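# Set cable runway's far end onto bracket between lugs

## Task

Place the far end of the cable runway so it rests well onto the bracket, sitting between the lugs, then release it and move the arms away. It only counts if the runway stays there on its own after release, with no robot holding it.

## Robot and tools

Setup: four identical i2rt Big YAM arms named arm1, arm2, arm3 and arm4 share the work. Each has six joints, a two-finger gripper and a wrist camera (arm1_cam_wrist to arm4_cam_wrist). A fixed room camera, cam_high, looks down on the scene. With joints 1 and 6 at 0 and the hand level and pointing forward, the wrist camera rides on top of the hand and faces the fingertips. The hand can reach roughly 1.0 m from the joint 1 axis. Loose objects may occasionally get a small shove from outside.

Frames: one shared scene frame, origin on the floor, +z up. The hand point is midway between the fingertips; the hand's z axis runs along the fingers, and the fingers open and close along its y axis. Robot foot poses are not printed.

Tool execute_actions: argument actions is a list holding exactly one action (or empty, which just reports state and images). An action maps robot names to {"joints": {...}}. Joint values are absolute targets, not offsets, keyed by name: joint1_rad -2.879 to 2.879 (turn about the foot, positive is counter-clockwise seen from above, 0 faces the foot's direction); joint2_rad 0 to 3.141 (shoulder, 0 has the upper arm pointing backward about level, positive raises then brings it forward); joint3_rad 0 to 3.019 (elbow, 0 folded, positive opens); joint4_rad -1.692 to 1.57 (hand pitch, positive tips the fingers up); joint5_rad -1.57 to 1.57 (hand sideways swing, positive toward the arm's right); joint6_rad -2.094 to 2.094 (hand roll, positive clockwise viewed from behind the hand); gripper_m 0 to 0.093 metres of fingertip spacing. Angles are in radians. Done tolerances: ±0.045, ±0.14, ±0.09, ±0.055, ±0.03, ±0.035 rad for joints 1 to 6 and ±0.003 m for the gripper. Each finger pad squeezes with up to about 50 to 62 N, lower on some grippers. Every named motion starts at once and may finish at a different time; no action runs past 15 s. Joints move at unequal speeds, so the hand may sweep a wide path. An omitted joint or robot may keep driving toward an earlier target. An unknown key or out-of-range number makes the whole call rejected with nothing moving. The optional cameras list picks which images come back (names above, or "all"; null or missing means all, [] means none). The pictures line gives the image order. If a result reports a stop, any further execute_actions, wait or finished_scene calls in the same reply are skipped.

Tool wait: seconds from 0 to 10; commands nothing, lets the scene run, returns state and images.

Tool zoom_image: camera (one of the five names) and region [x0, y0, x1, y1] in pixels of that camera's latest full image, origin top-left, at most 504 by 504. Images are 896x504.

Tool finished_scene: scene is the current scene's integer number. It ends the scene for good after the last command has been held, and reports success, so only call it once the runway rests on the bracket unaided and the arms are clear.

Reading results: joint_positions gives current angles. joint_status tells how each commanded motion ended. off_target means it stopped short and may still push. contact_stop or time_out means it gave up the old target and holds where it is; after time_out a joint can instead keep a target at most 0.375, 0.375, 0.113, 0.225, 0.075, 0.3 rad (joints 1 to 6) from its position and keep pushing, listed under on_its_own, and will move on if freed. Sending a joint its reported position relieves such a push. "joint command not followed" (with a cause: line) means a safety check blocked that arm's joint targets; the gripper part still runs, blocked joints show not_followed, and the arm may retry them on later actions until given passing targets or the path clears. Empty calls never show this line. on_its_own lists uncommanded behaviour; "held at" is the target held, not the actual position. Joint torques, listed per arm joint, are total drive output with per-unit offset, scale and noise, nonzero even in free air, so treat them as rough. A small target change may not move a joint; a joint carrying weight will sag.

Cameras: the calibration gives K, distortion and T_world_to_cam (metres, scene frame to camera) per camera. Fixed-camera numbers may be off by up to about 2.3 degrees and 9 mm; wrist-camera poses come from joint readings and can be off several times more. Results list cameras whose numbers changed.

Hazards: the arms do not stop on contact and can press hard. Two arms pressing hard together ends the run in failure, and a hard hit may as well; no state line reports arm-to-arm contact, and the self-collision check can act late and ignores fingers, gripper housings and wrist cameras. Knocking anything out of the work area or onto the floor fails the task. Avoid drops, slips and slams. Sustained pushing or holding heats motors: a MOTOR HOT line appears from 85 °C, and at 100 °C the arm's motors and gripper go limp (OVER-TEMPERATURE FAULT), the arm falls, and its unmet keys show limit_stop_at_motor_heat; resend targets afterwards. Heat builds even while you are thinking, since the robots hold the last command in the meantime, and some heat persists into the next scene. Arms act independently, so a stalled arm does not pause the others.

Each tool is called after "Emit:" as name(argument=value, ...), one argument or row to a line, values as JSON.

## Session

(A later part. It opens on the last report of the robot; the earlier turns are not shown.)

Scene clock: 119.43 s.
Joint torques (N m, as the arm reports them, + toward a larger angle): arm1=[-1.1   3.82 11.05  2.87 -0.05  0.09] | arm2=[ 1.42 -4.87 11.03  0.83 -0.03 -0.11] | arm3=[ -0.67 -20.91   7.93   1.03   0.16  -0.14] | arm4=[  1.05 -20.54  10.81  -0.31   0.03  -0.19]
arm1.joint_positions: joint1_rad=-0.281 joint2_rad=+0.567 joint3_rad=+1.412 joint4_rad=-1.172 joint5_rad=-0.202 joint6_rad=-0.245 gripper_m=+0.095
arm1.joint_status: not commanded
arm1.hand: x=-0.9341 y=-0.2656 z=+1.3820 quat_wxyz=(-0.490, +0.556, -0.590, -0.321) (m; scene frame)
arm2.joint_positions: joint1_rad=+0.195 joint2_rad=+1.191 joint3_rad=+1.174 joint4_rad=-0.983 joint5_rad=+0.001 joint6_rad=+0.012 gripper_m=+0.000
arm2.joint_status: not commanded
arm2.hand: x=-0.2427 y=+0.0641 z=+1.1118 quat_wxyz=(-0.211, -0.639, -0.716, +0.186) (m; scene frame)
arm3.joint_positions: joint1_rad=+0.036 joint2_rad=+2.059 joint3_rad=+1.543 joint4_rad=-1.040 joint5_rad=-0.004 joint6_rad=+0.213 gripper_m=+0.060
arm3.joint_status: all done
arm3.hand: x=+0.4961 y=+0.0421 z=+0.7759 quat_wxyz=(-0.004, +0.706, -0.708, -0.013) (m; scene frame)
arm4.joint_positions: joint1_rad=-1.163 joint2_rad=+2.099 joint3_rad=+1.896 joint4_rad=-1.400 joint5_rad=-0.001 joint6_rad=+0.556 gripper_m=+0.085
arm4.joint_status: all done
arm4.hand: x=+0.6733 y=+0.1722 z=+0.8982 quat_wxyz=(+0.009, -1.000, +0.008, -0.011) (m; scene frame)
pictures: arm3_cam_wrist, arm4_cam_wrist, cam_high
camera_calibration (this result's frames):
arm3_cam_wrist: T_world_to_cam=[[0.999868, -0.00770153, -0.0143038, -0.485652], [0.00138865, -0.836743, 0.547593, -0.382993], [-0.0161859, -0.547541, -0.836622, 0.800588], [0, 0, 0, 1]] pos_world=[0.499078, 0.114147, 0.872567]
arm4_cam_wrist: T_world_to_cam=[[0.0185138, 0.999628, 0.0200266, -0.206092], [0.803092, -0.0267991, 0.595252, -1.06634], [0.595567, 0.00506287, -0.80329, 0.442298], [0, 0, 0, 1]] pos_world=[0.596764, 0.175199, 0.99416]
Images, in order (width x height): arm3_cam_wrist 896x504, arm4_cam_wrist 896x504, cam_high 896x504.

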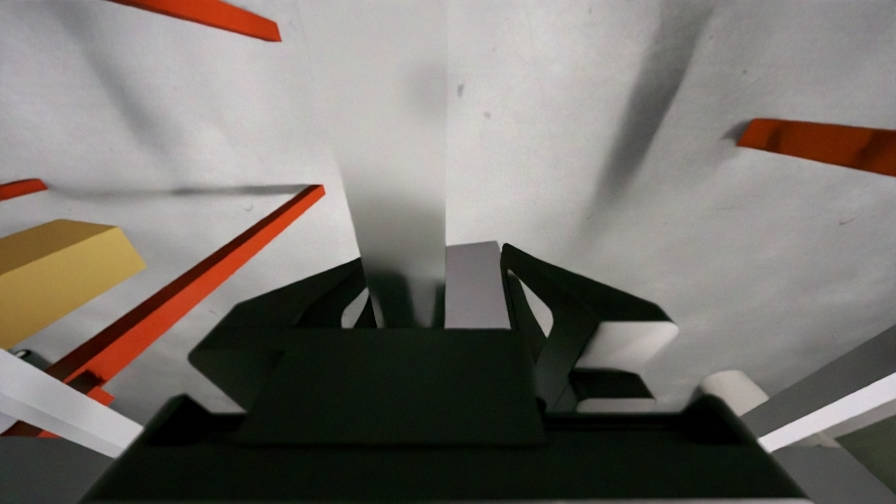

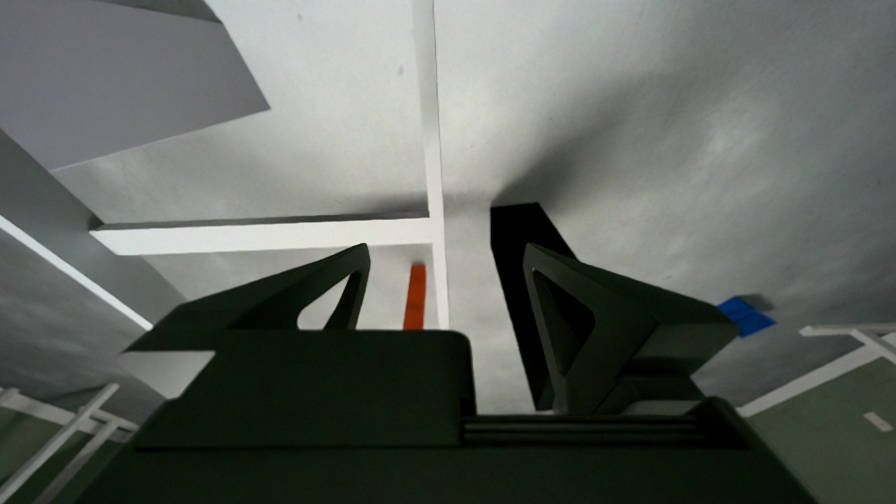

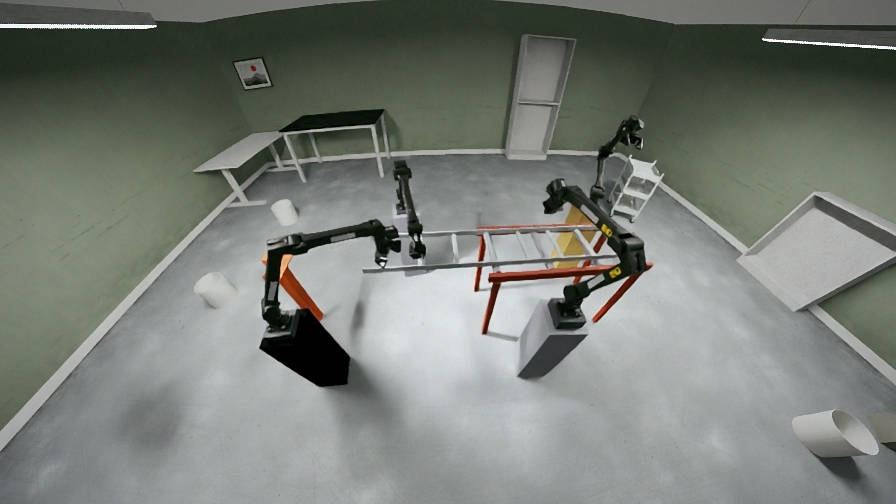

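Emit:
execute_actions(
  actions=[
    {"arm3":{"joints":{"joint2_rad":1.985,"joint3_rad":1.385,"joint4_rad":-0.975}},"arm4":{"joints":{"joint1_rad":-1.145,"joint2_rad":2.165,"joint3_rad":1.725,"joint4_rad":-1.125}}},
  ],
  cameras=["cam_high","arm4_cam_wrist"],
)

Scene clock: 125.30 s.
Joint torques (N m, as the arm reports them, + toward a larger angle): arm1=[-1.14  3.82 11.06  2.87 -0.05  0.09] | arm2=[ 1.38 -4.77 11.07  0.74 -0.06 -0.14] | arm3=[ -0.72 -19.74   7.64   1.04   0.16  -0.15] | arm4=[  0.96 -20.39   6.64   0.6   -0.11  -0.23]
arm1.joint_positions: joint1_rad=-0.281 joint2_rad=+0.567 joint3_rad=+1.412 joint4_rad=-1.172 joint5_rad=-0.202 joint6_rad=-0.245 gripper_m=+0.095
arm1.joint_status: not commanded
arm1.hand: x=-0.9341 y=-0.2656 z=+1.3820 quat_wxyz=(-0.490, +0.556, -0.590, -0.321) (m; scene frame)
arm2.joint_positions: joint1_rad=+0.195 joint2_rad=+1.191 joint3_rad=+1.174 joint4_rad=-0.983 joint5_rad=+0.001 joint6_rad=+0.012 gripper_m=+0.000
arm2.joint_status: not commanded
arm2.hand: x=-0.2427 y=+0.0641 z=+1.1118 quat_wxyz=(-0.211, -0.639, -0.716, +0.186) (m; scene frame)
arm3.joint_positions: joint1_rad=+0.036 joint2_rad=+1.987 joint3_rad=+1.391 joint4_rad=-0.981 joint5_rad=-0.004 joint6_rad=+0.214 gripper_m=+0.060
arm3.joint_status: all done
arm3.hand: x=+0.5049 y=-0.0006 z=+0.7657 quat_wxyz=(+0.002, +0.706, -0.708, -0.004) (m; scene frame)
arm4.joint_positions: joint1_rad=-1.152 joint2_rad=+2.180 joint3_rad=+1.722 joint4_rad=-1.142 joint5_rad=+0.002 joint6_rad=+0.557 gripper_m=+0.085
arm4.joint_status: all done
arm4.hand: x=+0.6829 y=+0.1717 z=+0.7846 quat_wxyz=(+0.010, -1.000, +0.003, -0.010) (m; scene frame)
pictures: arm4_cam_wrist, cam_high
camera_calibration (this result's frames):
arm4_cam_wrist: T_world_to_cam=[[0.00855515, 0.999713, 0.0223829, -0.198561], [0.804955, -0.0201652, 0.592993, -1.00713], [0.593275, 0.012944, -0.804896, 0.346751], [0, 0, 0, 1]] pos_world=[0.606678, 0.173706, 0.880767]
Images, in order (width x height): arm4_cam_wrist 896x504, cam_high 896x504.

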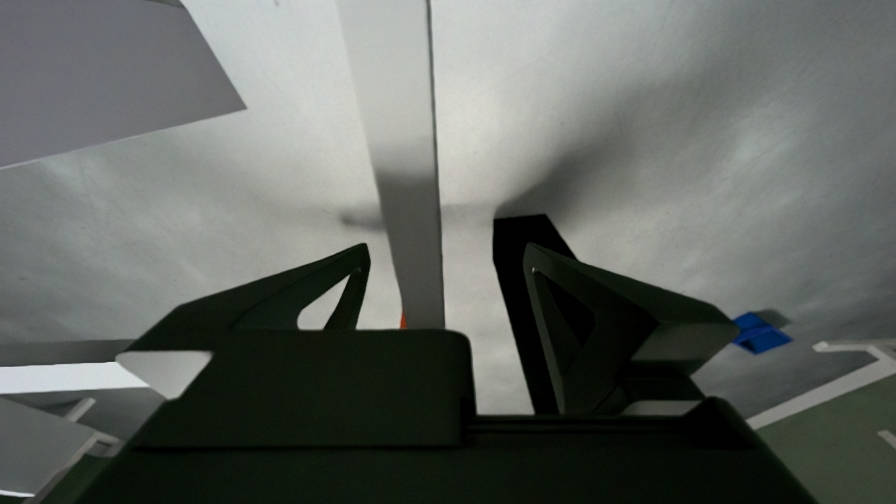

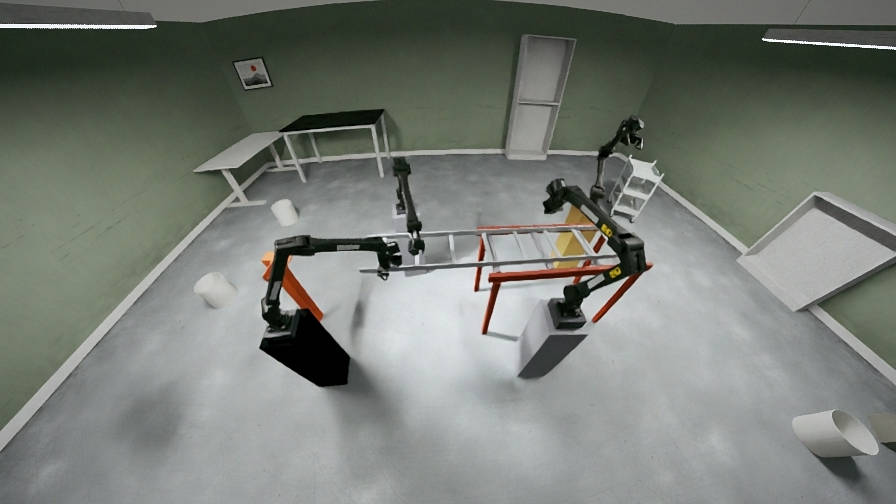

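Emit:
execute_actions(
  actions=[
    {"arm3":{"joints":{"joint2_rad":1.45,"joint3_rad":1.1,"gripper_m":0.07}},"arm4":{"joints":{"gripper_m":0.0}}},
  ],
  cameras=["cam_high","arm3_cam_wrist"],
)

Scene clock: 129.43 s.
Joint torques (N m, as the arm reports them, + toward a larger angle): arm1=[-1.15  3.85 11.03  2.87 -0.05  0.09] | arm2=[ 1.45 -4.86 11.15  0.77 -0.02 -0.14] | arm3=[ -0.77 -11.67   8.78   1.54   0.16  -0.15] | arm4=[  0.55 -20.13   6.69   0.27   0.06  -0.01]
arm1.joint_positions: joint1_rad=-0.281 joint2_rad=+0.567 joint3_rad=+1.412 joint4_rad=-1.172 joint5_rad=-0.202 joint6_rad=-0.245 gripper_m=+0.095
arm1.joint_status: not commanded
arm1.hand: x=-0.9341 y=-0.2656 z=+1.3820 quat_wxyz=(-0.490, +0.556, -0.590, -0.321) (m; scene frame)
arm2.joint_positions: joint1_rad=+0.195 joint2_rad=+1.191 joint3_rad=+1.174 joint4_rad=-0.983 joint5_rad=+0.001 joint6_rad=+0.012 gripper_m=+0.000
arm2.joint_status: not commanded
arm2.hand: x=-0.2427 y=+0.0641 z=+1.1118 quat_wxyz=(-0.211, -0.639, -0.716, +0.186) (m; scene frame)
arm3.joint_positions: joint1_rad=+0.036 joint2_rad=+1.442 joint3_rad=+1.110 joint4_rad=-0.981 joint5_rad=-0.004 joint6_rad=+0.214 gripper_m=+0.070
arm3.joint_status: all done
arm3.hand: x=+0.5241 y=-0.0877 z=+0.9278 quat_wxyz=(-0.069, +0.699, -0.702, -0.115) (m; scene frame)
arm4.joint_positions: joint1_rad=-1.146 joint2_rad=+2.180 joint3_rad=+1.722 joint4_rad=-1.131 joint5_rad=-0.002 joint6_rad=+0.540 gripper_m=+0.007
arm4.joint_status: gripper_m off_target (ended at +0.007, target +0.000)
arm4.hand: x=+0.6830 y=+0.1661 z=+0.7845 quat_wxyz=(+0.005, -1.000, -0.008, -0.006) (m; scene frame)
pictures: arm3_cam_wrist, cam_high
camera_calibration (this result's frames):
arm3_cam_wrist: T_world_to_cam=[[0.997837, 0.000904241, -0.0657252, -0.46293], [0.0229351, -0.941853, 0.335242, -0.398328], [-0.0616004, -0.336024, -0.939837, 0.995143], [0, 0, 0, 1]] pos_world=[0.532366, -0.0403561, 1.03838]
Images, in order (width x height): arm3_cam_wrist 896x504, cam_high 896x504.

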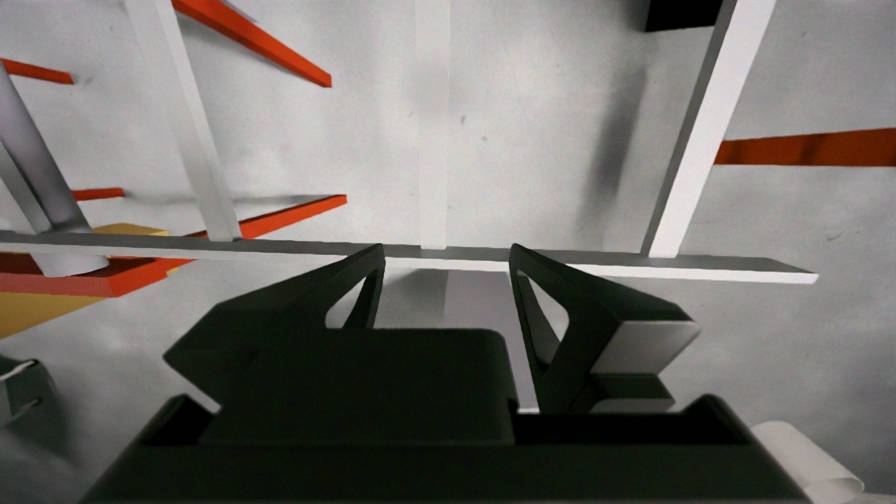

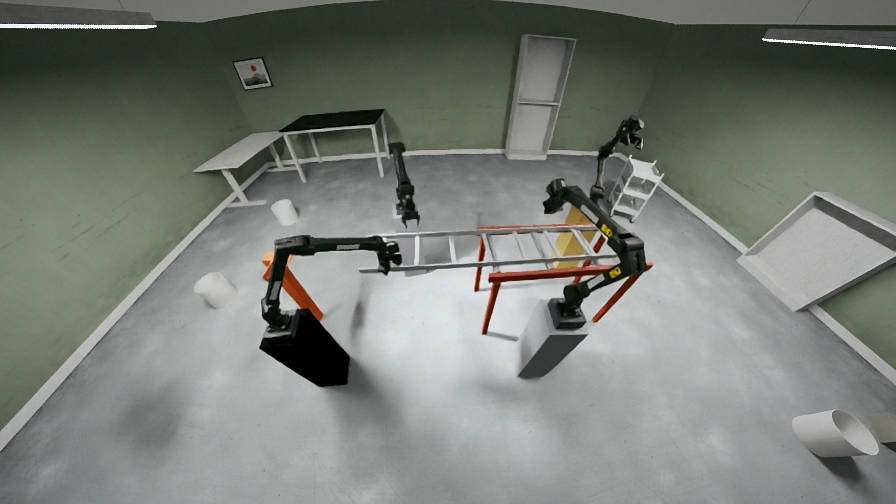

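Emit:
execute_actions(
  actions=[
    {"arm3":{"joints":{"joint1_rad":-1.4,"joint4_rad":0.3,"joint6_rad":0}},"arm4":{"joints":{"joint1_rad":-0.985,"joint2_rad":1.87,"joint3_rad":1.285,"joint4_rad":-0.95,"joint6_rad":0.695}}},
  ],
  cameras=["cam_high"],
)

Emit:
execute_actions(
  actions=[
    {"arm3":{"joints":{"joint2_rad":2.2,"joint3_rad":0.71,"joint4_rad":1.35,"joint5_rad":-0.3}},"arm4":{"joints":{"joint1_rad":-0.745,"joint2_rad":1.606,"joint3_rad":1.01,"joint4_rad":-0.86,"joint6_rad":0.936}}},
  ],
  cameras=["cam_high","arm3_cam_wrist","arm4_cam_wrist"],
)

Scene clock: 152.13 s.
Joint torques (N m, as the arm reports them, + toward a larger angle): arm1=[-1.06  3.84 11.05  2.88 -0.05  0.09] | arm2=[ 1.08 -4.51 11.03  0.71 -0.04 -0.11] | arm3=[  0.33 -14.42   9.82   3.28  -0.08  -0.2 ] | arm4=[ -0.28 -17.05   8.78  -0.22   0.12  -0.28]
arm1.joint_positions: joint1_rad=-0.281 joint2_rad=+0.567 joint3_rad=+1.412 joint4_rad=-1.172 joint5_rad=-0.202 joint6_rad=-0.245 gripper_m=+0.095
arm1.joint_status: not commanded
arm1.hand: x=-0.9341 y=-0.2656 z=+1.3820 quat_wxyz=(-0.490, +0.556, -0.590, -0.321) (m; scene frame)
arm2.joint_positions: joint1_rad=+0.195 joint2_rad=+1.191 joint3_rad=+1.174 joint4_rad=-0.983 joint5_rad=+0.001 joint6_rad=+0.012 gripper_m=+0.000
arm2.joint_status: not commanded
arm2.hand: x=-0.2427 y=+0.0641 z=+1.1118 quat_wxyz=(-0.211, -0.639, -0.716, +0.186) (m; scene frame)
arm3.joint_positions: joint1_rad=-1.403 joint2_rad=+1.451 joint3_rad=+1.110 joint4_rad=+0.275 joint5_rad=+0.000 joint6_rad=+0.009 gripper_m=+0.070
arm3.joint_status: all done
arm3.hand: x=+1.2343 y=-0.3269 z=+1.1389 quat_wxyz=(-0.671, +0.117, -0.721, -0.123) (m; scene frame)
arm4.joint_positions: joint1_rad=-0.971 joint2_rad=+1.906 joint3_rad=+1.242 joint4_rad=-0.943 joint5_rad=-0.003 joint6_rad=+0.715 gripper_m=+0.007
arm4.joint_status: all done
arm4.hand: x=+0.8459 y=+0.1646 z=+0.7814 quat_wxyz=(+0.012, -1.000, -0.008, -0.012) (m; scene frame)
pictures: cam_high
Images, in order (width x height): cam_high 896x504.

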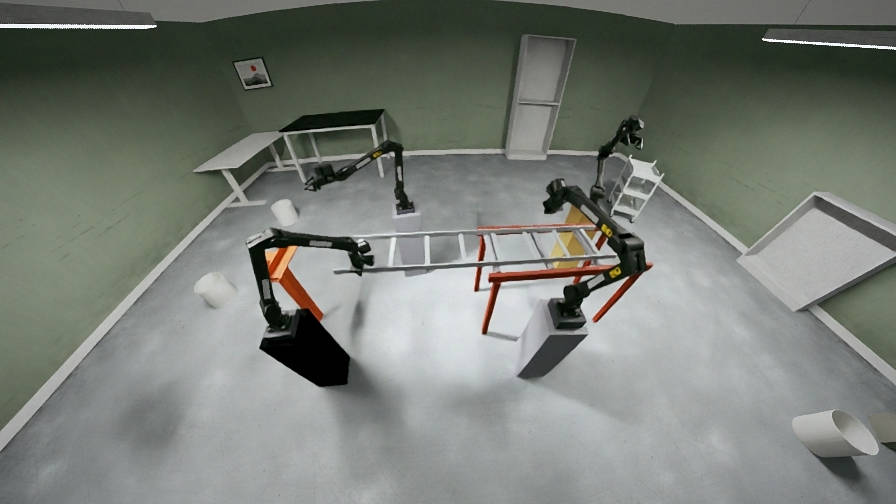

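Scene clock: 153.70 s.
Joint torques (N m, as the arm reports them, + toward a larger angle): arm1=[-1.11  3.86 11.05  2.89 -0.05  0.09] | arm2=[ 1.58 -4.45 11.06  0.74 -0.02 -0.13] | arm3=[  0.01 -14.73   3.67   3.25  -0.31  -0.2 ] | arm4=[  0.87 -18.08  11.21  -0.54   0.2   -0.03]
arm1.joint_positions: joint1_rad=-0.281 joint2_rad=+0.567 joint3_rad=+1.412 joint4_rad=-1.172 joint5_rad=-0.202 joint6_rad=-0.245 gripper_m=+0.095
arm1.joint_status: not commanded
arm1.hand: x=-0.9341 y=-0.2656 z=+1.3820 quat_wxyz=(-0.490, +0.556, -0.590, -0.321) (m; scene frame)
arm2.joint_positions: joint1_rad=+0.195 joint2_rad=+1.191 joint3_rad=+1.174 joint4_rad=-0.983 joint5_rad=+0.001 joint6_rad=+0.012 gripper_m=+0.000
arm2.joint_status: not commanded
arm2.hand: x=-0.2427 y=+0.0641 z=+1.1118 quat_wxyz=(-0.211, -0.639, -0.716, +0.186) (m; scene frame)
arm3.joint_positions: joint1_rad=-1.403 joint2_rad=+2.189 joint3_rad=+0.700 joint4_rad=+1.325 joint5_rad=-0.296 joint6_rad=+0.008 gripper_m=+0.070
arm3.joint_status: all done
arm3.hand: x=+1.1339 y=-0.3043 z=+0.7493 quat_wxyz=(-0.609, +0.215, -0.729, -0.227) (m; scene frame)
arm4.joint_positions: joint1_rad=-0.749 joint2_rad=+1.697 joint3_rad=+0.926 joint4_rad=-0.843 joint5_rad=-0.004 joint6_rad=+0.933 gripper_m=+0.007
arm4.joint_status: all done
arm4.hand: x=+0.9887 y=+0.1736 z=+0.7816 quat_wxyz=(+0.018, -1.000, -0.010, -0.012) (m; scene frame)
pictures: arm3_cam_wrist, arm4_cam_wrist, cam_high
camera_calibration (this result's frames):
arm3_cam_wrist: T_world_to_cam=[[0.589801, -0.804321, -0.0721203, -0.860544], [-0.586139, -0.36495, -0.723362, 1.10294], [0.555495, 0.468912, -0.686692, 0.147749], [0, 0, 0, 1]] pos_world=[1.07195, -0.358917, 0.83722]
arm4_cam_wrist: T_world_to_cam=[[-0.0189818, 0.999122, 0.037345, -0.187414], [0.802256, -0.0070706, 0.596939, -1.25412], [0.596679, 0.0412912, -0.801417, 0.151912], [0, 0, 0, 1]] pos_world=[0.911922, 0.17211, 0.877374]
Images, in order (width x height): arm3_cam_wrist 896x504, arm4_cam_wrist 896x504, cam_high 896x504.

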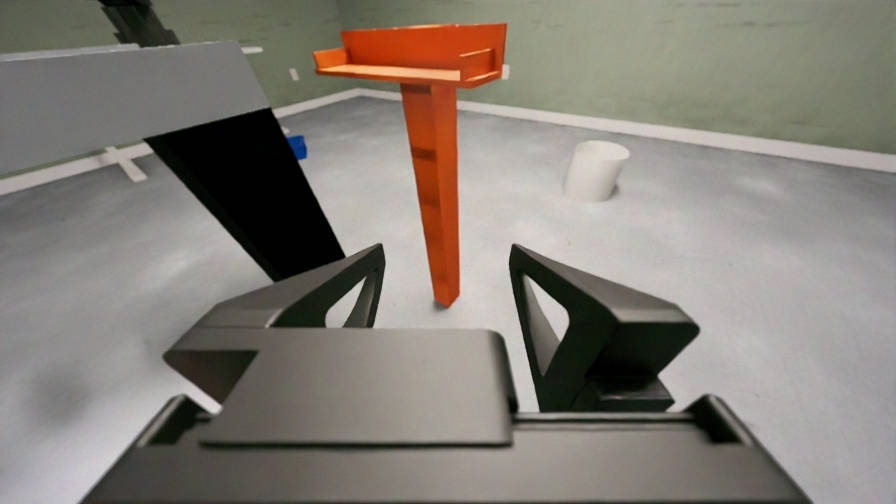

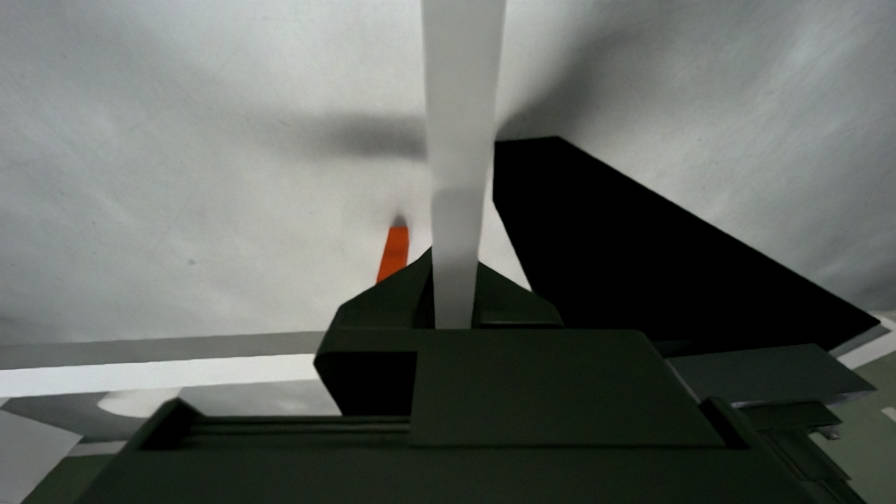

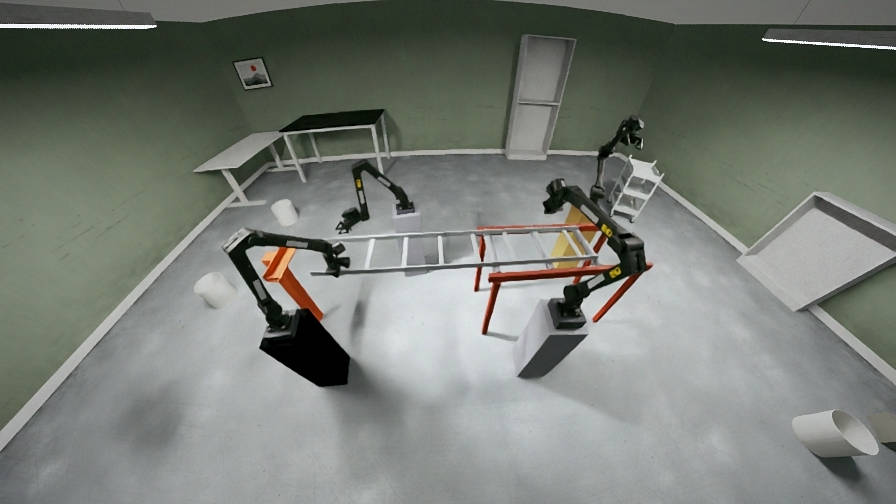

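Emit:
zoom_image(
  camera="arm3_cam_wrist",
  region=[200, 0, 540, 140],
)

Region (200, 0, 540, 140) of arm3_cam_wrist's 896x504 image, scaled by 1.482, with more detail than that image has; it fills the top 208 rows of this view, and the rest is white.

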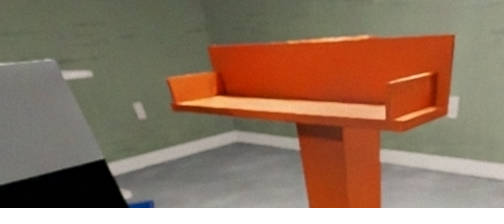

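Emit:
execute_actions(
  actions=[
    {"arm4":{"joints":{"joint1_rad":-0.395,"joint2_rad":1.38,"joint3_rad":0.93,"joint4_rad":-0.86,"joint6_rad":1.292}}},
  ],
  cameras=["cam_high","arm3_cam_wrist"],
)

Scene clock: 173.03 s.
Joint torques (N m, as the arm reports them, + toward a larger angle): arm1=[-1.13  3.81 11.06  2.87 -0.05  0.09] | arm2=[ 1.91 -4.94 10.99  0.83 -0.04 -0.14] | arm3=[  0.   -14.75   3.68   3.26  -0.31  -0.2 ] | arm4=[  1.28 -20.42  12.62   0.12   0.26  -0.11]
arm1.joint_positions: joint1_rad=-0.281 joint2_rad=+0.567 joint3_rad=+1.412 joint4_rad=-1.172 joint5_rad=-0.202 joint6_rad=-0.245 gripper_m=+0.095
arm1.joint_status: not commanded
arm1.hand: x=-0.9341 y=-0.2656 z=+1.3820 quat_wxyz=(-0.490, +0.556, -0.590, -0.321) (m; scene frame)
arm2.joint_positions: joint1_rad=+0.195 joint2_rad=+1.191 joint3_rad=+1.174 joint4_rad=-0.983 joint5_rad=+0.001 joint6_rad=+0.012 gripper_m=+0.000
arm2.joint_status: not commanded
arm2.hand: x=-0.2427 y=+0.0641 z=+1.1118 quat_wxyz=(-0.211, -0.639, -0.716, +0.186) (m; scene frame)
arm3.joint_positions: joint1_rad=-1.403 joint2_rad=+2.189 joint3_rad=+0.700 joint4_rad=+1.325 joint5_rad=-0.296 joint6_rad=+0.008 gripper_m=+0.070
arm3.joint_status: not commanded
arm3.hand: x=+1.1339 y=-0.3043 z=+0.7493 quat_wxyz=(-0.609, +0.215, -0.729, -0.227) (m; scene frame)
arm4.joint_positions: joint1_rad=-0.405 joint2_rad=+1.526 joint3_rad=+0.832 joint4_rad=-0.861 joint5_rad=-0.005 joint6_rad=+1.296 gripper_m=+0.007
arm4.joint_status: joint2_rad time_out (moved -0.171 of -0.317); joint3_rad time_out (moved -0.093 of +0.004); the others done
arm4.on_its_own: joint2_rad reads +1.526 and still pushes toward +1.380 since a time_out; joint3_rad reads +0.832 and still pushes toward +0.930 since a time_out
arm4.hand: x=+1.1205 y=+0.1432 z=+0.8171 quat_wxyz=(-0.007, -1.000, -0.001, +0.002) (m; scene frame)
pictures: arm3_cam_wrist, cam_high
camera_calibration (this result's frames):
arm3_cam_wrist: T_world_to_cam=[[0.589801, -0.804321, -0.0721203, -0.860544], [-0.586139, -0.36495, -0.723362, 1.10294], [0.555495, 0.468912, -0.686692, 0.147749], [0, 0, 0, 1]] pos_world=[1.07195, -0.358917, 0.83722]
Images, in order (width x height): arm3_cam_wrist 896x504, cam_high 896x504.

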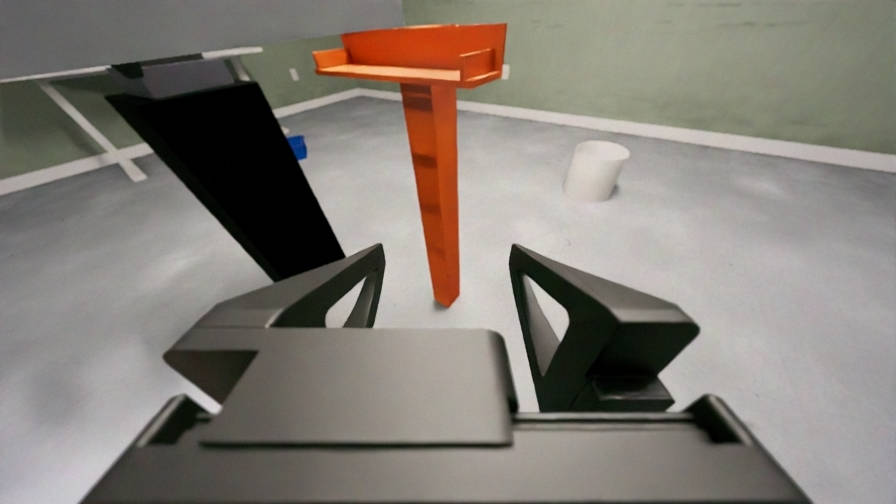

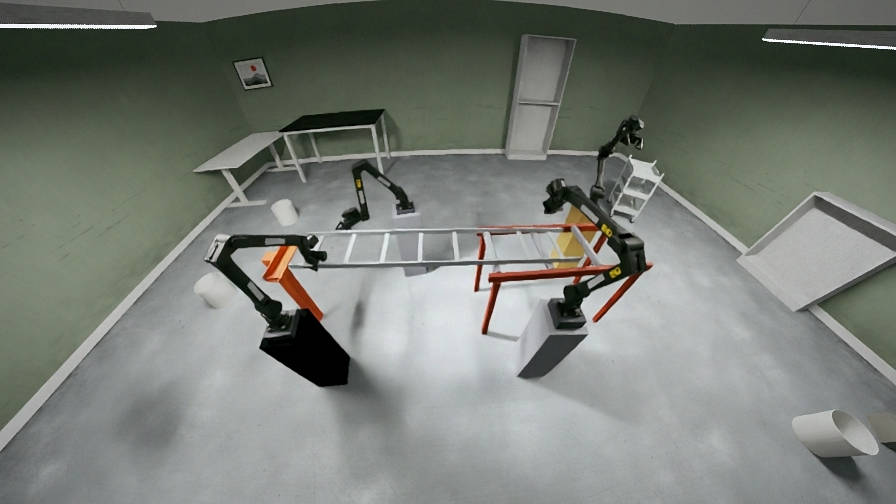

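Emit:
execute_actions(
  actions=[
    {"arm4":{"joints":{"joint1_rad":0.005,"joint2_rad":1.305,"joint3_rad":0.865,"joint4_rad":-0.885,"joint6_rad":1.68}}},
  ],
  cameras=["cam_high","arm3_cam_wrist","arm4_cam_wrist"],
)

Scene clock: 180.87 s.
Joint torques (N m, as the arm reports them, + toward a larger angle): arm1=[-1.15  3.87 11.06  2.86 -0.05  0.09] | arm2=[ 1.59 -4.39 11.07  0.74 -0.02 -0.1 ] | arm3=[  0.02 -14.74   3.71   3.25  -0.31  -0.19] | arm4=[  1.23 -20.42  12.31  -0.04   0.11  -0.12]
arm1.joint_positions: joint1_rad=-0.281 joint2_rad=+0.567 joint3_rad=+1.412 joint4_rad=-1.172 joint5_rad=-0.202 joint6_rad=-0.245 gripper_m=+0.095
arm1.joint_status: not commanded
arm1.hand: x=-0.9341 y=-0.2656 z=+1.3820 quat_wxyz=(-0.490, +0.556, -0.590, -0.321) (m; scene frame)
arm2.joint_positions: joint1_rad=+0.195 joint2_rad=+1.191 joint3_rad=+1.174 joint4_rad=-0.983 joint5_rad=+0.001 joint6_rad=+0.012 gripper_m=+0.000
arm2.joint_status: not commanded
arm2.hand: x=-0.2427 y=+0.0641 z=+1.1118 quat_wxyz=(-0.211, -0.639, -0.716, +0.186) (m; scene frame)
arm3.joint_positions: joint1_rad=-1.403 joint2_rad=+2.189 joint3_rad=+0.700 joint4_rad=+1.325 joint5_rad=-0.296 joint6_rad=+0.008 gripper_m=+0.070
arm3.joint_status: not commanded
arm3.hand: x=+1.1339 y=-0.3043 z=+0.7493 quat_wxyz=(-0.609, +0.215, -0.729, -0.227) (m; scene frame)
arm4.joint_positions: joint1_rad=-0.005 joint2_rad=+1.463 joint3_rad=+0.772 joint4_rad=-0.881 joint5_rad=-0.002 joint6_rad=+1.685 gripper_m=+0.007
arm4.joint_status: joint2_rad time_out (moved -0.063 of -0.221); joint3_rad time_out (moved -0.060 of +0.033); the others done
arm4.on_its_own: joint2_rad reads +1.463 and still pushes toward +1.305 since a time_out; joint3_rad reads +0.772 and still pushes toward +0.865 since a time_out
arm4.hand: x=+1.2633 y=+0.1600 z=+0.8199 quat_wxyz=(+0.002, -1.000, -0.006, +0.001) (m; scene frame)
pictures: arm3_cam_wrist, arm4_cam_wrist, cam_high
camera_calibration (this result's frames):
arm3_cam_wrist: T_world_to_cam=[[0.589801, -0.804321, -0.0721203, -0.860544], [-0.586139, -0.36495, -0.723362, 1.10294], [0.555495, 0.468912, -0.686692, 0.147749], [0, 0, 0, 1]] pos_world=[1.07195, -0.358917, 0.83722]
arm4_cam_wrist: T_world_to_cam=[[-0.0102901, 0.99993, 0.00585626, -0.155324], [0.818323, 0.0050552, 0.574737, -1.50137], [0.574667, 0.0107064, -0.818317, 0.0658645], [0, 0, 0, 1]] pos_world=[1.18916, 0.162197, 0.917702]
Images, in order (width x height): arm3_cam_wrist 896x504, arm4_cam_wrist 896x504, cam_high 896x504.

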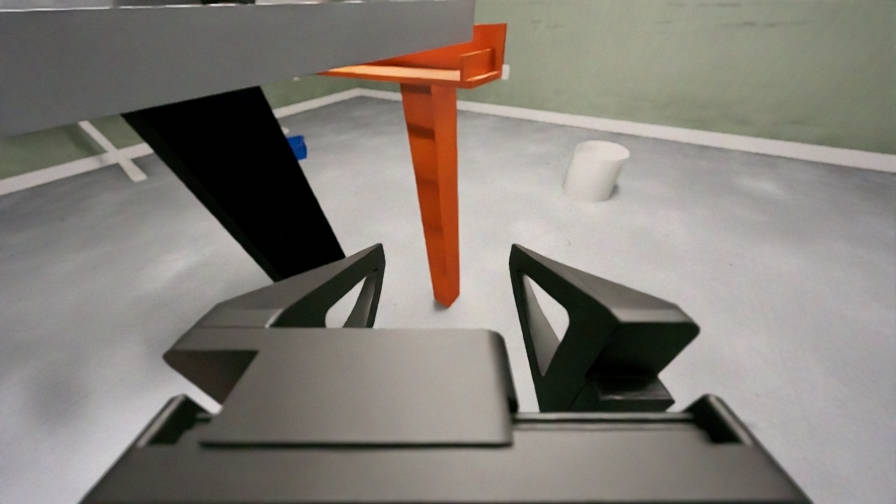

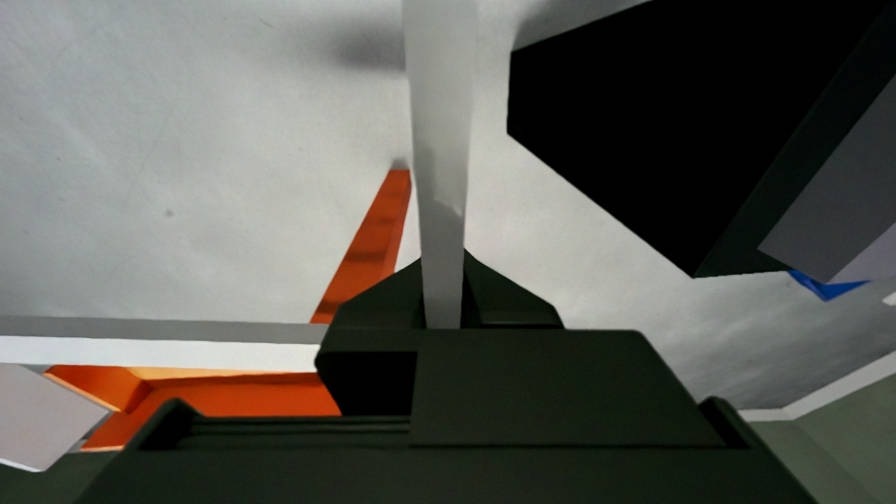

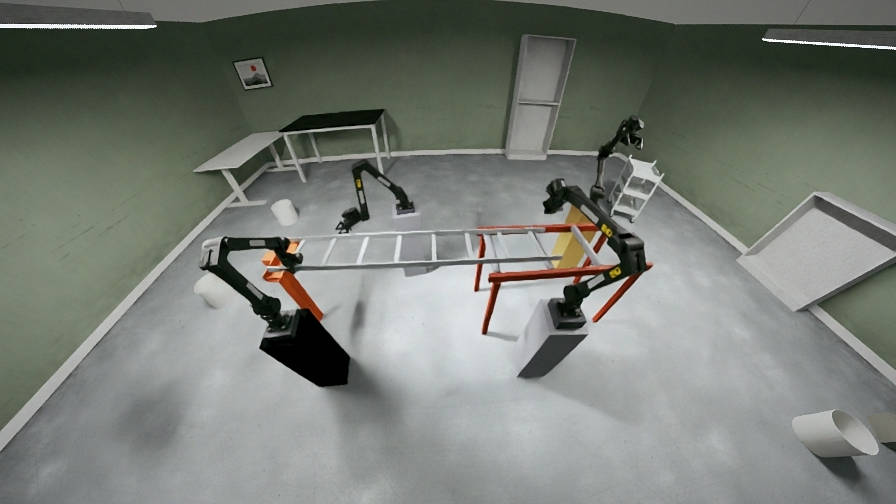

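Emit:
zoom_image(
  camera="arm3_cam_wrist",
  region=[380, 0, 540, 100],
)

Emit:
zoom_image(
  camera="cam_high",
  region=[250, 225, 330, 295],
)

Region (380, 0, 540, 100) of arm3_cam_wrist's 896x504 image, scaled by 3.150, with more detail than that image has; it fills the top 315 rows of this view, and the rest is white.

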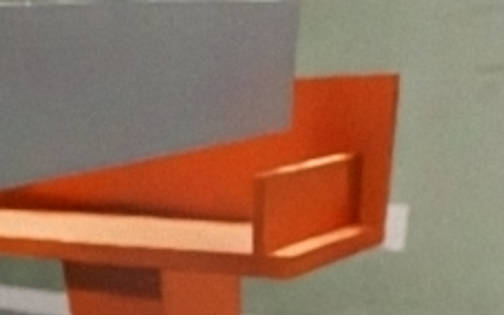

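Region (250, 225, 330, 295) of cam_high's 896x504 image, scaled by 6.300, with more detail than that image has; it fills the top 441 rows of this view, and the rest is white.

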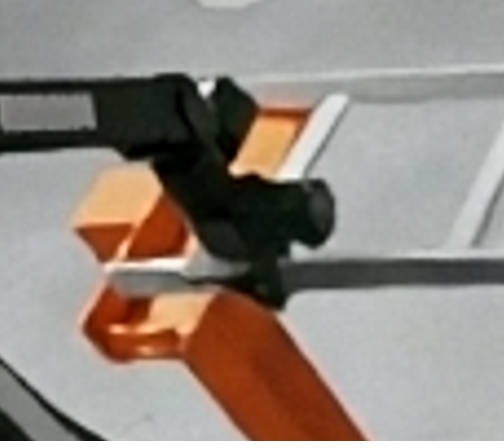

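Emit:
execute_actions(
  actions=[
    {"arm4":{"joints":{"joint1_rad":0.057,"joint2_rad":1.37,"joint3_rad":0.835,"joint4_rad":-0.815,"joint6_rad":1.735}}},
  ],
  cameras=["cam_high","arm3_cam_wrist","arm4_cam_wrist"],
)

Emit:
zoom_image(
  camera="arm3_cam_wrist",
  region=[380, 0, 540, 100],
)

Emit:
zoom_image(
  camera="cam_high",
  region=[250, 225, 330, 295],
)

Scene clock: 195.23 s.
Joint torques (N m, as the arm reports them, + toward a larger angle): arm1=[-1.13  3.86 11.05  2.87 -0.05  0.09] | arm2=[ 1.18 -4.75 11.03  0.72 -0.03 -0.11] | arm3=[  0.05 -14.7    3.68   3.26  -0.31  -0.2 ] | arm4=[  0.39 -17.3   11.42   0.72   0.    -0.18]
arm1.joint_positions: joint1_rad=-0.281 joint2_rad=+0.567 joint3_rad=+1.412 joint4_rad=-1.172 joint5_rad=-0.202 joint6_rad=-0.245 gripper_m=+0.095
arm1.joint_status: not commanded
arm1.hand: x=-0.9341 y=-0.2656 z=+1.3820 quat_wxyz=(-0.490, +0.556, -0.590, -0.321) (m; scene frame)
arm2.joint_positions: joint1_rad=+0.195 joint2_rad=+1.191 joint3_rad=+1.174 joint4_rad=-0.983 joint5_rad=+0.001 joint6_rad=+0.012 gripper_m=+0.000
arm2.joint_status: not commanded
arm2.hand: x=-0.2427 y=+0.0641 z=+1.1118 quat_wxyz=(-0.211, -0.639, -0.716, +0.186) (m; scene frame)
arm3.joint_positions: joint1_rad=-1.403 joint2_rad=+2.189 joint3_rad=+0.700 joint4_rad=+1.325 joint5_rad=-0.296 joint6_rad=+0.008 gripper_m=+0.070
arm3.joint_status: not commanded
arm3.hand: x=+1.1339 y=-0.3043 z=+0.7493 quat_wxyz=(-0.609, +0.215, -0.729, -0.227) (m; scene frame)
arm4.joint_positions: joint1_rad=+0.060 joint2_rad=+1.491 joint3_rad=+0.750 joint4_rad=-0.835 joint5_rad=+0.001 joint6_rad=+1.746 gripper_m=+0.007
arm4.joint_status: all done
arm4.hand: x=+1.2843 y=+0.1660 z=+0.8045 quat_wxyz=(+0.003, -1.000, -0.009, +0.003) (m; scene frame)
pictures: arm3_cam_wrist, arm4_cam_wrist, cam_high
camera_calibration (this result's frames):
arm3_cam_wrist: T_world_to_cam=[[0.589801, -0.804321, -0.0721203, -0.860544], [-0.586139, -0.36495, -0.723362, 1.10294], [0.555495, 0.468912, -0.686692, 0.147749], [0, 0, 0, 1]] pos_world=[1.07195, -0.358917, 0.83722]
arm4_cam_wrist: T_world_to_cam=[[-0.0148456, 0.99985, 0.00887358, -0.157564], [0.820204, 0.00710154, 0.572027, -1.51037], [0.571878, 0.0157702, -0.820187, 0.0453502], [0, 0, 0, 1]] pos_world=[1.21054, 0.167551, 0.902569]
Images, in order (width x height): arm3_cam_wrist 896x504, arm4_cam_wrist 896x504, cam_high 896x504.

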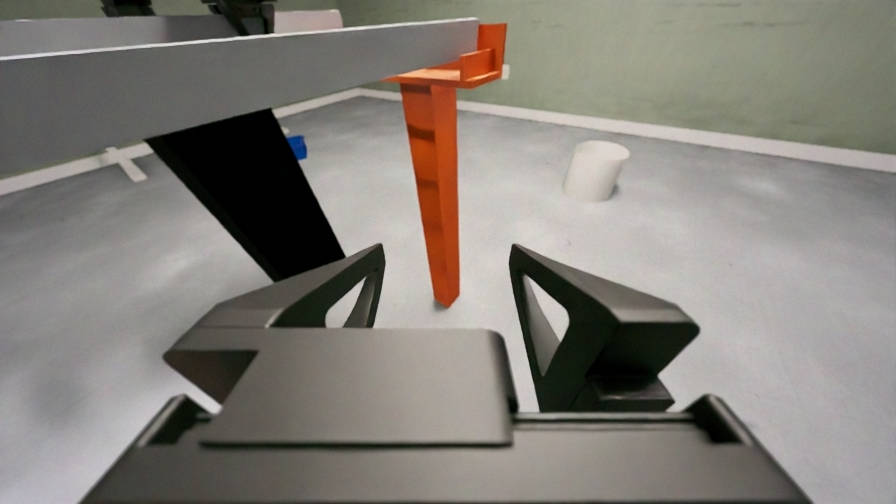

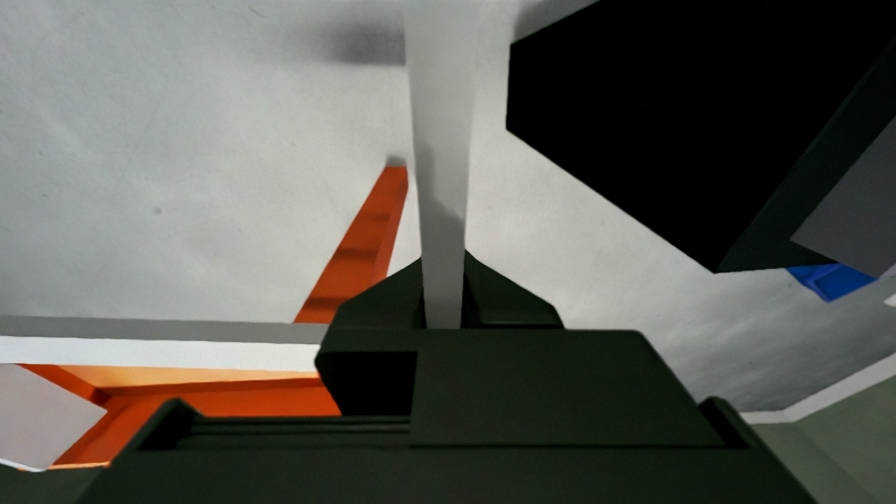

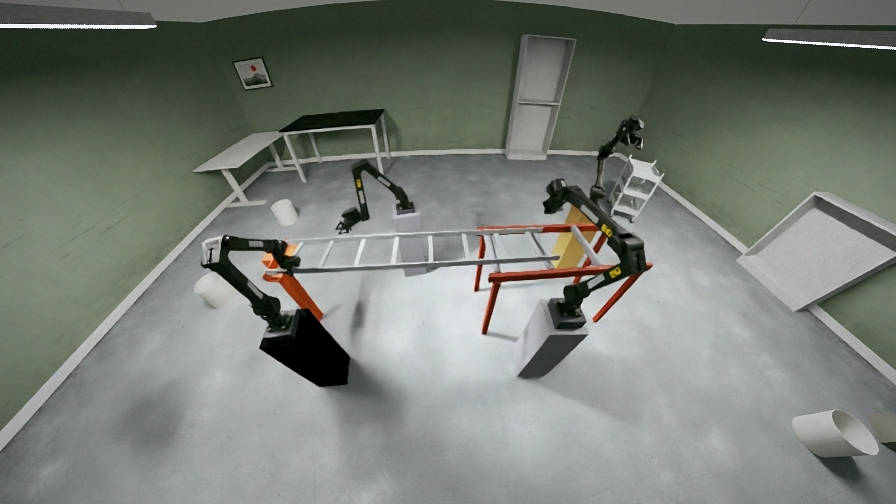

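Region (380, 0, 540, 100) of arm3_cam_wrist's 896x504 image, scaled by 3.150, with more detail than that image has; it fills the top 315 rows of this view, and the rest is white.

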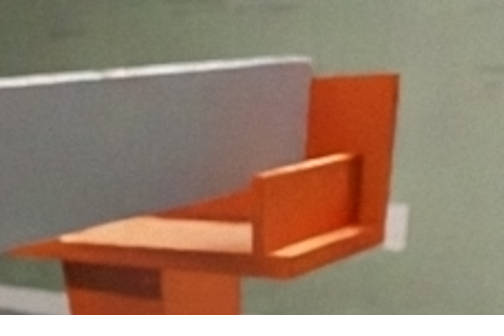

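Region (250, 225, 330, 295) of cam_high's 896x504 image, scaled by 6.300, with more detail than that image has; it fills the top 441 rows of this view, and the rest is white.

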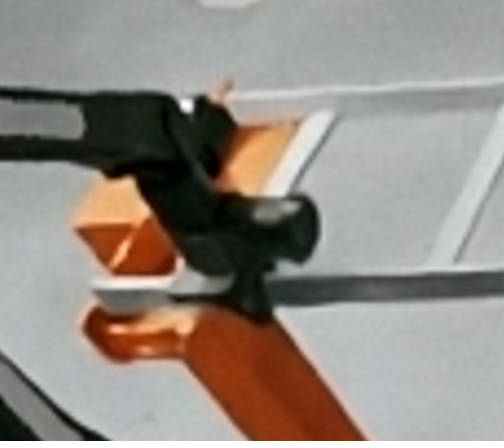

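Emit:
execute_actions(
  actions=[
    {"arm4":{"joints":{"joint2_rad":1.35,"joint3_rad":0.87,"joint4_rad":-0.77}}},
  ],
  cameras=["cam_high","arm3_cam_wrist"],
)

Emit:
zoom_image(
  camera="arm3_cam_wrist",
  region=[380, 0, 540, 100],
)

Emit:
zoom_image(
  camera="cam_high",
  region=[250, 225, 330, 295],
)

Scene clock: 202.40 s.
Joint torques (N m, as the arm reports them, + toward a larger angle): arm1=[-1.08  3.84 11.04  2.87 -0.05  0.09] | arm2=[ 1.78 -5.07 10.94  0.8  -0.03 -0.14] | arm3=[ -0.03 -14.68   3.7    3.25  -0.31  -0.2 ] | arm4=[  0.36 -19.22  13.51   1.03  -0.04  -0.23]
arm1.joint_positions: joint1_rad=-0.281 joint2_rad=+0.567 joint3_rad=+1.412 joint4_rad=-1.172 joint5_rad=-0.202 joint6_rad=-0.245 gripper_m=+0.095
arm1.joint_status: not commanded
arm1.hand: x=-0.9341 y=-0.2656 z=+1.3820 quat_wxyz=(-0.490, +0.556, -0.590, -0.321) (m; scene frame)
arm2.joint_positions: joint1_rad=+0.195 joint2_rad=+1.191 joint3_rad=+1.174 joint4_rad=-0.983 joint5_rad=+0.001 joint6_rad=+0.012 gripper_m=+0.000
arm2.joint_status: not commanded
arm2.hand: x=-0.2427 y=+0.0641 z=+1.1118 quat_wxyz=(-0.211, -0.639, -0.716, +0.186) (m; scene frame)
arm3.joint_positions: joint1_rad=-1.403 joint2_rad=+2.189 joint3_rad=+0.700 joint4_rad=+1.325 joint5_rad=-0.296 joint6_rad=+0.008 gripper_m=+0.070
arm3.joint_status: not commanded
arm3.hand: x=+1.1339 y=-0.3043 z=+0.7493 quat_wxyz=(-0.609, +0.215, -0.729, -0.227) (m; scene frame)
arm4.joint_positions: joint1_rad=+0.060 joint2_rad=+1.491 joint3_rad=+0.750 joint4_rad=-0.798 joint5_rad=+0.002 joint6_rad=+1.751 gripper_m=+0.007
arm4.joint_status: joint2_rad time_out (moved +0.000 of -0.141); joint3_rad time_out (moved +0.000 of +0.120); the others done
arm4.on_its_own: joint2_rad reads +1.491 and still pushes toward +1.350 since a time_out; joint3_rad reads +0.750 and still pushes toward +0.863 since a time_out
arm4.hand: x=+1.2859 y=+0.1570 z=+0.8046 quat_wxyz=(-0.015, -1.000, -0.006, +0.000) (m; scene frame)
pictures: arm3_cam_wrist, cam_high
camera_calibration (this result's frames):
arm3_cam_wrist: T_world_to_cam=[[0.589801, -0.804321, -0.0721203, -0.860544], [-0.586139, -0.36495, -0.723362, 1.10294], [0.555495, 0.468912, -0.686692, 0.147749], [0, 0, 0, 1]] pos_world=[1.07195, -0.358917, 0.83722]
Images, in order (width x height): arm3_cam_wrist 896x504, cam_high 896x504.

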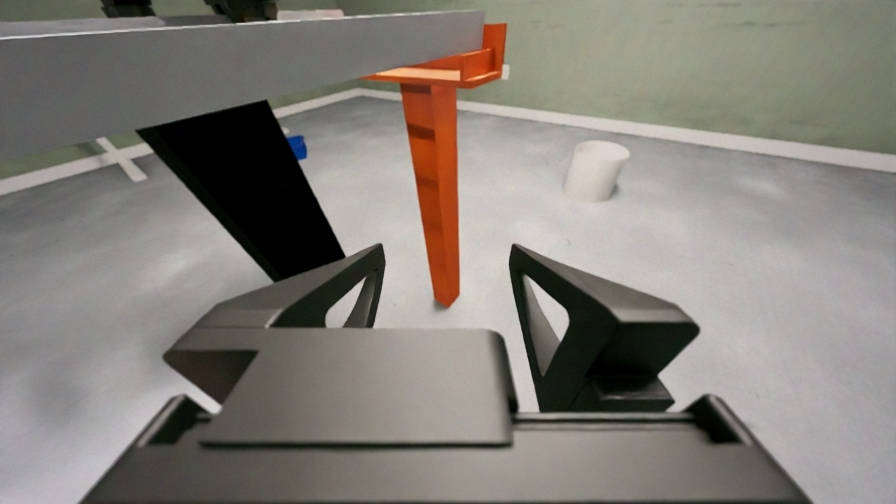

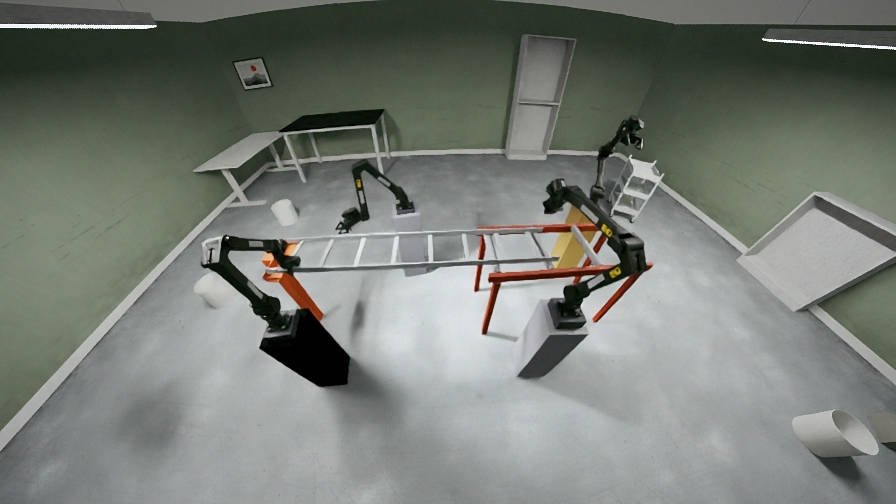

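Region (380, 0, 540, 100) of arm3_cam_wrist's 896x504 image, scaled by 3.150, with more detail than that image has; it fills the top 315 rows of this view, and the rest is white.

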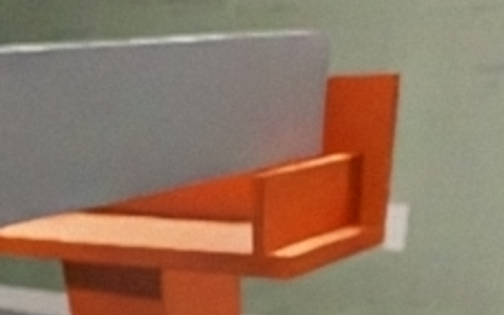

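Region (250, 225, 330, 295) of cam_high's 896x504 image, scaled by 6.300, with more detail than that image has; it fills the top 441 rows of this view, and the rest is white.

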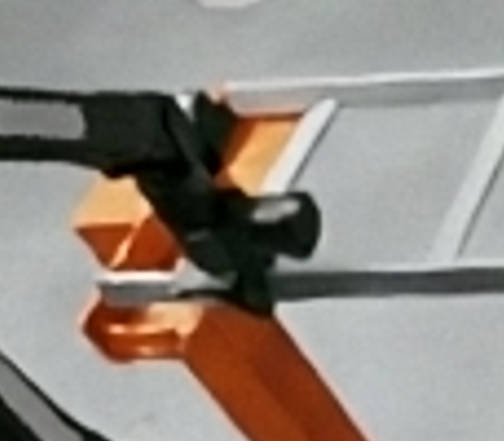

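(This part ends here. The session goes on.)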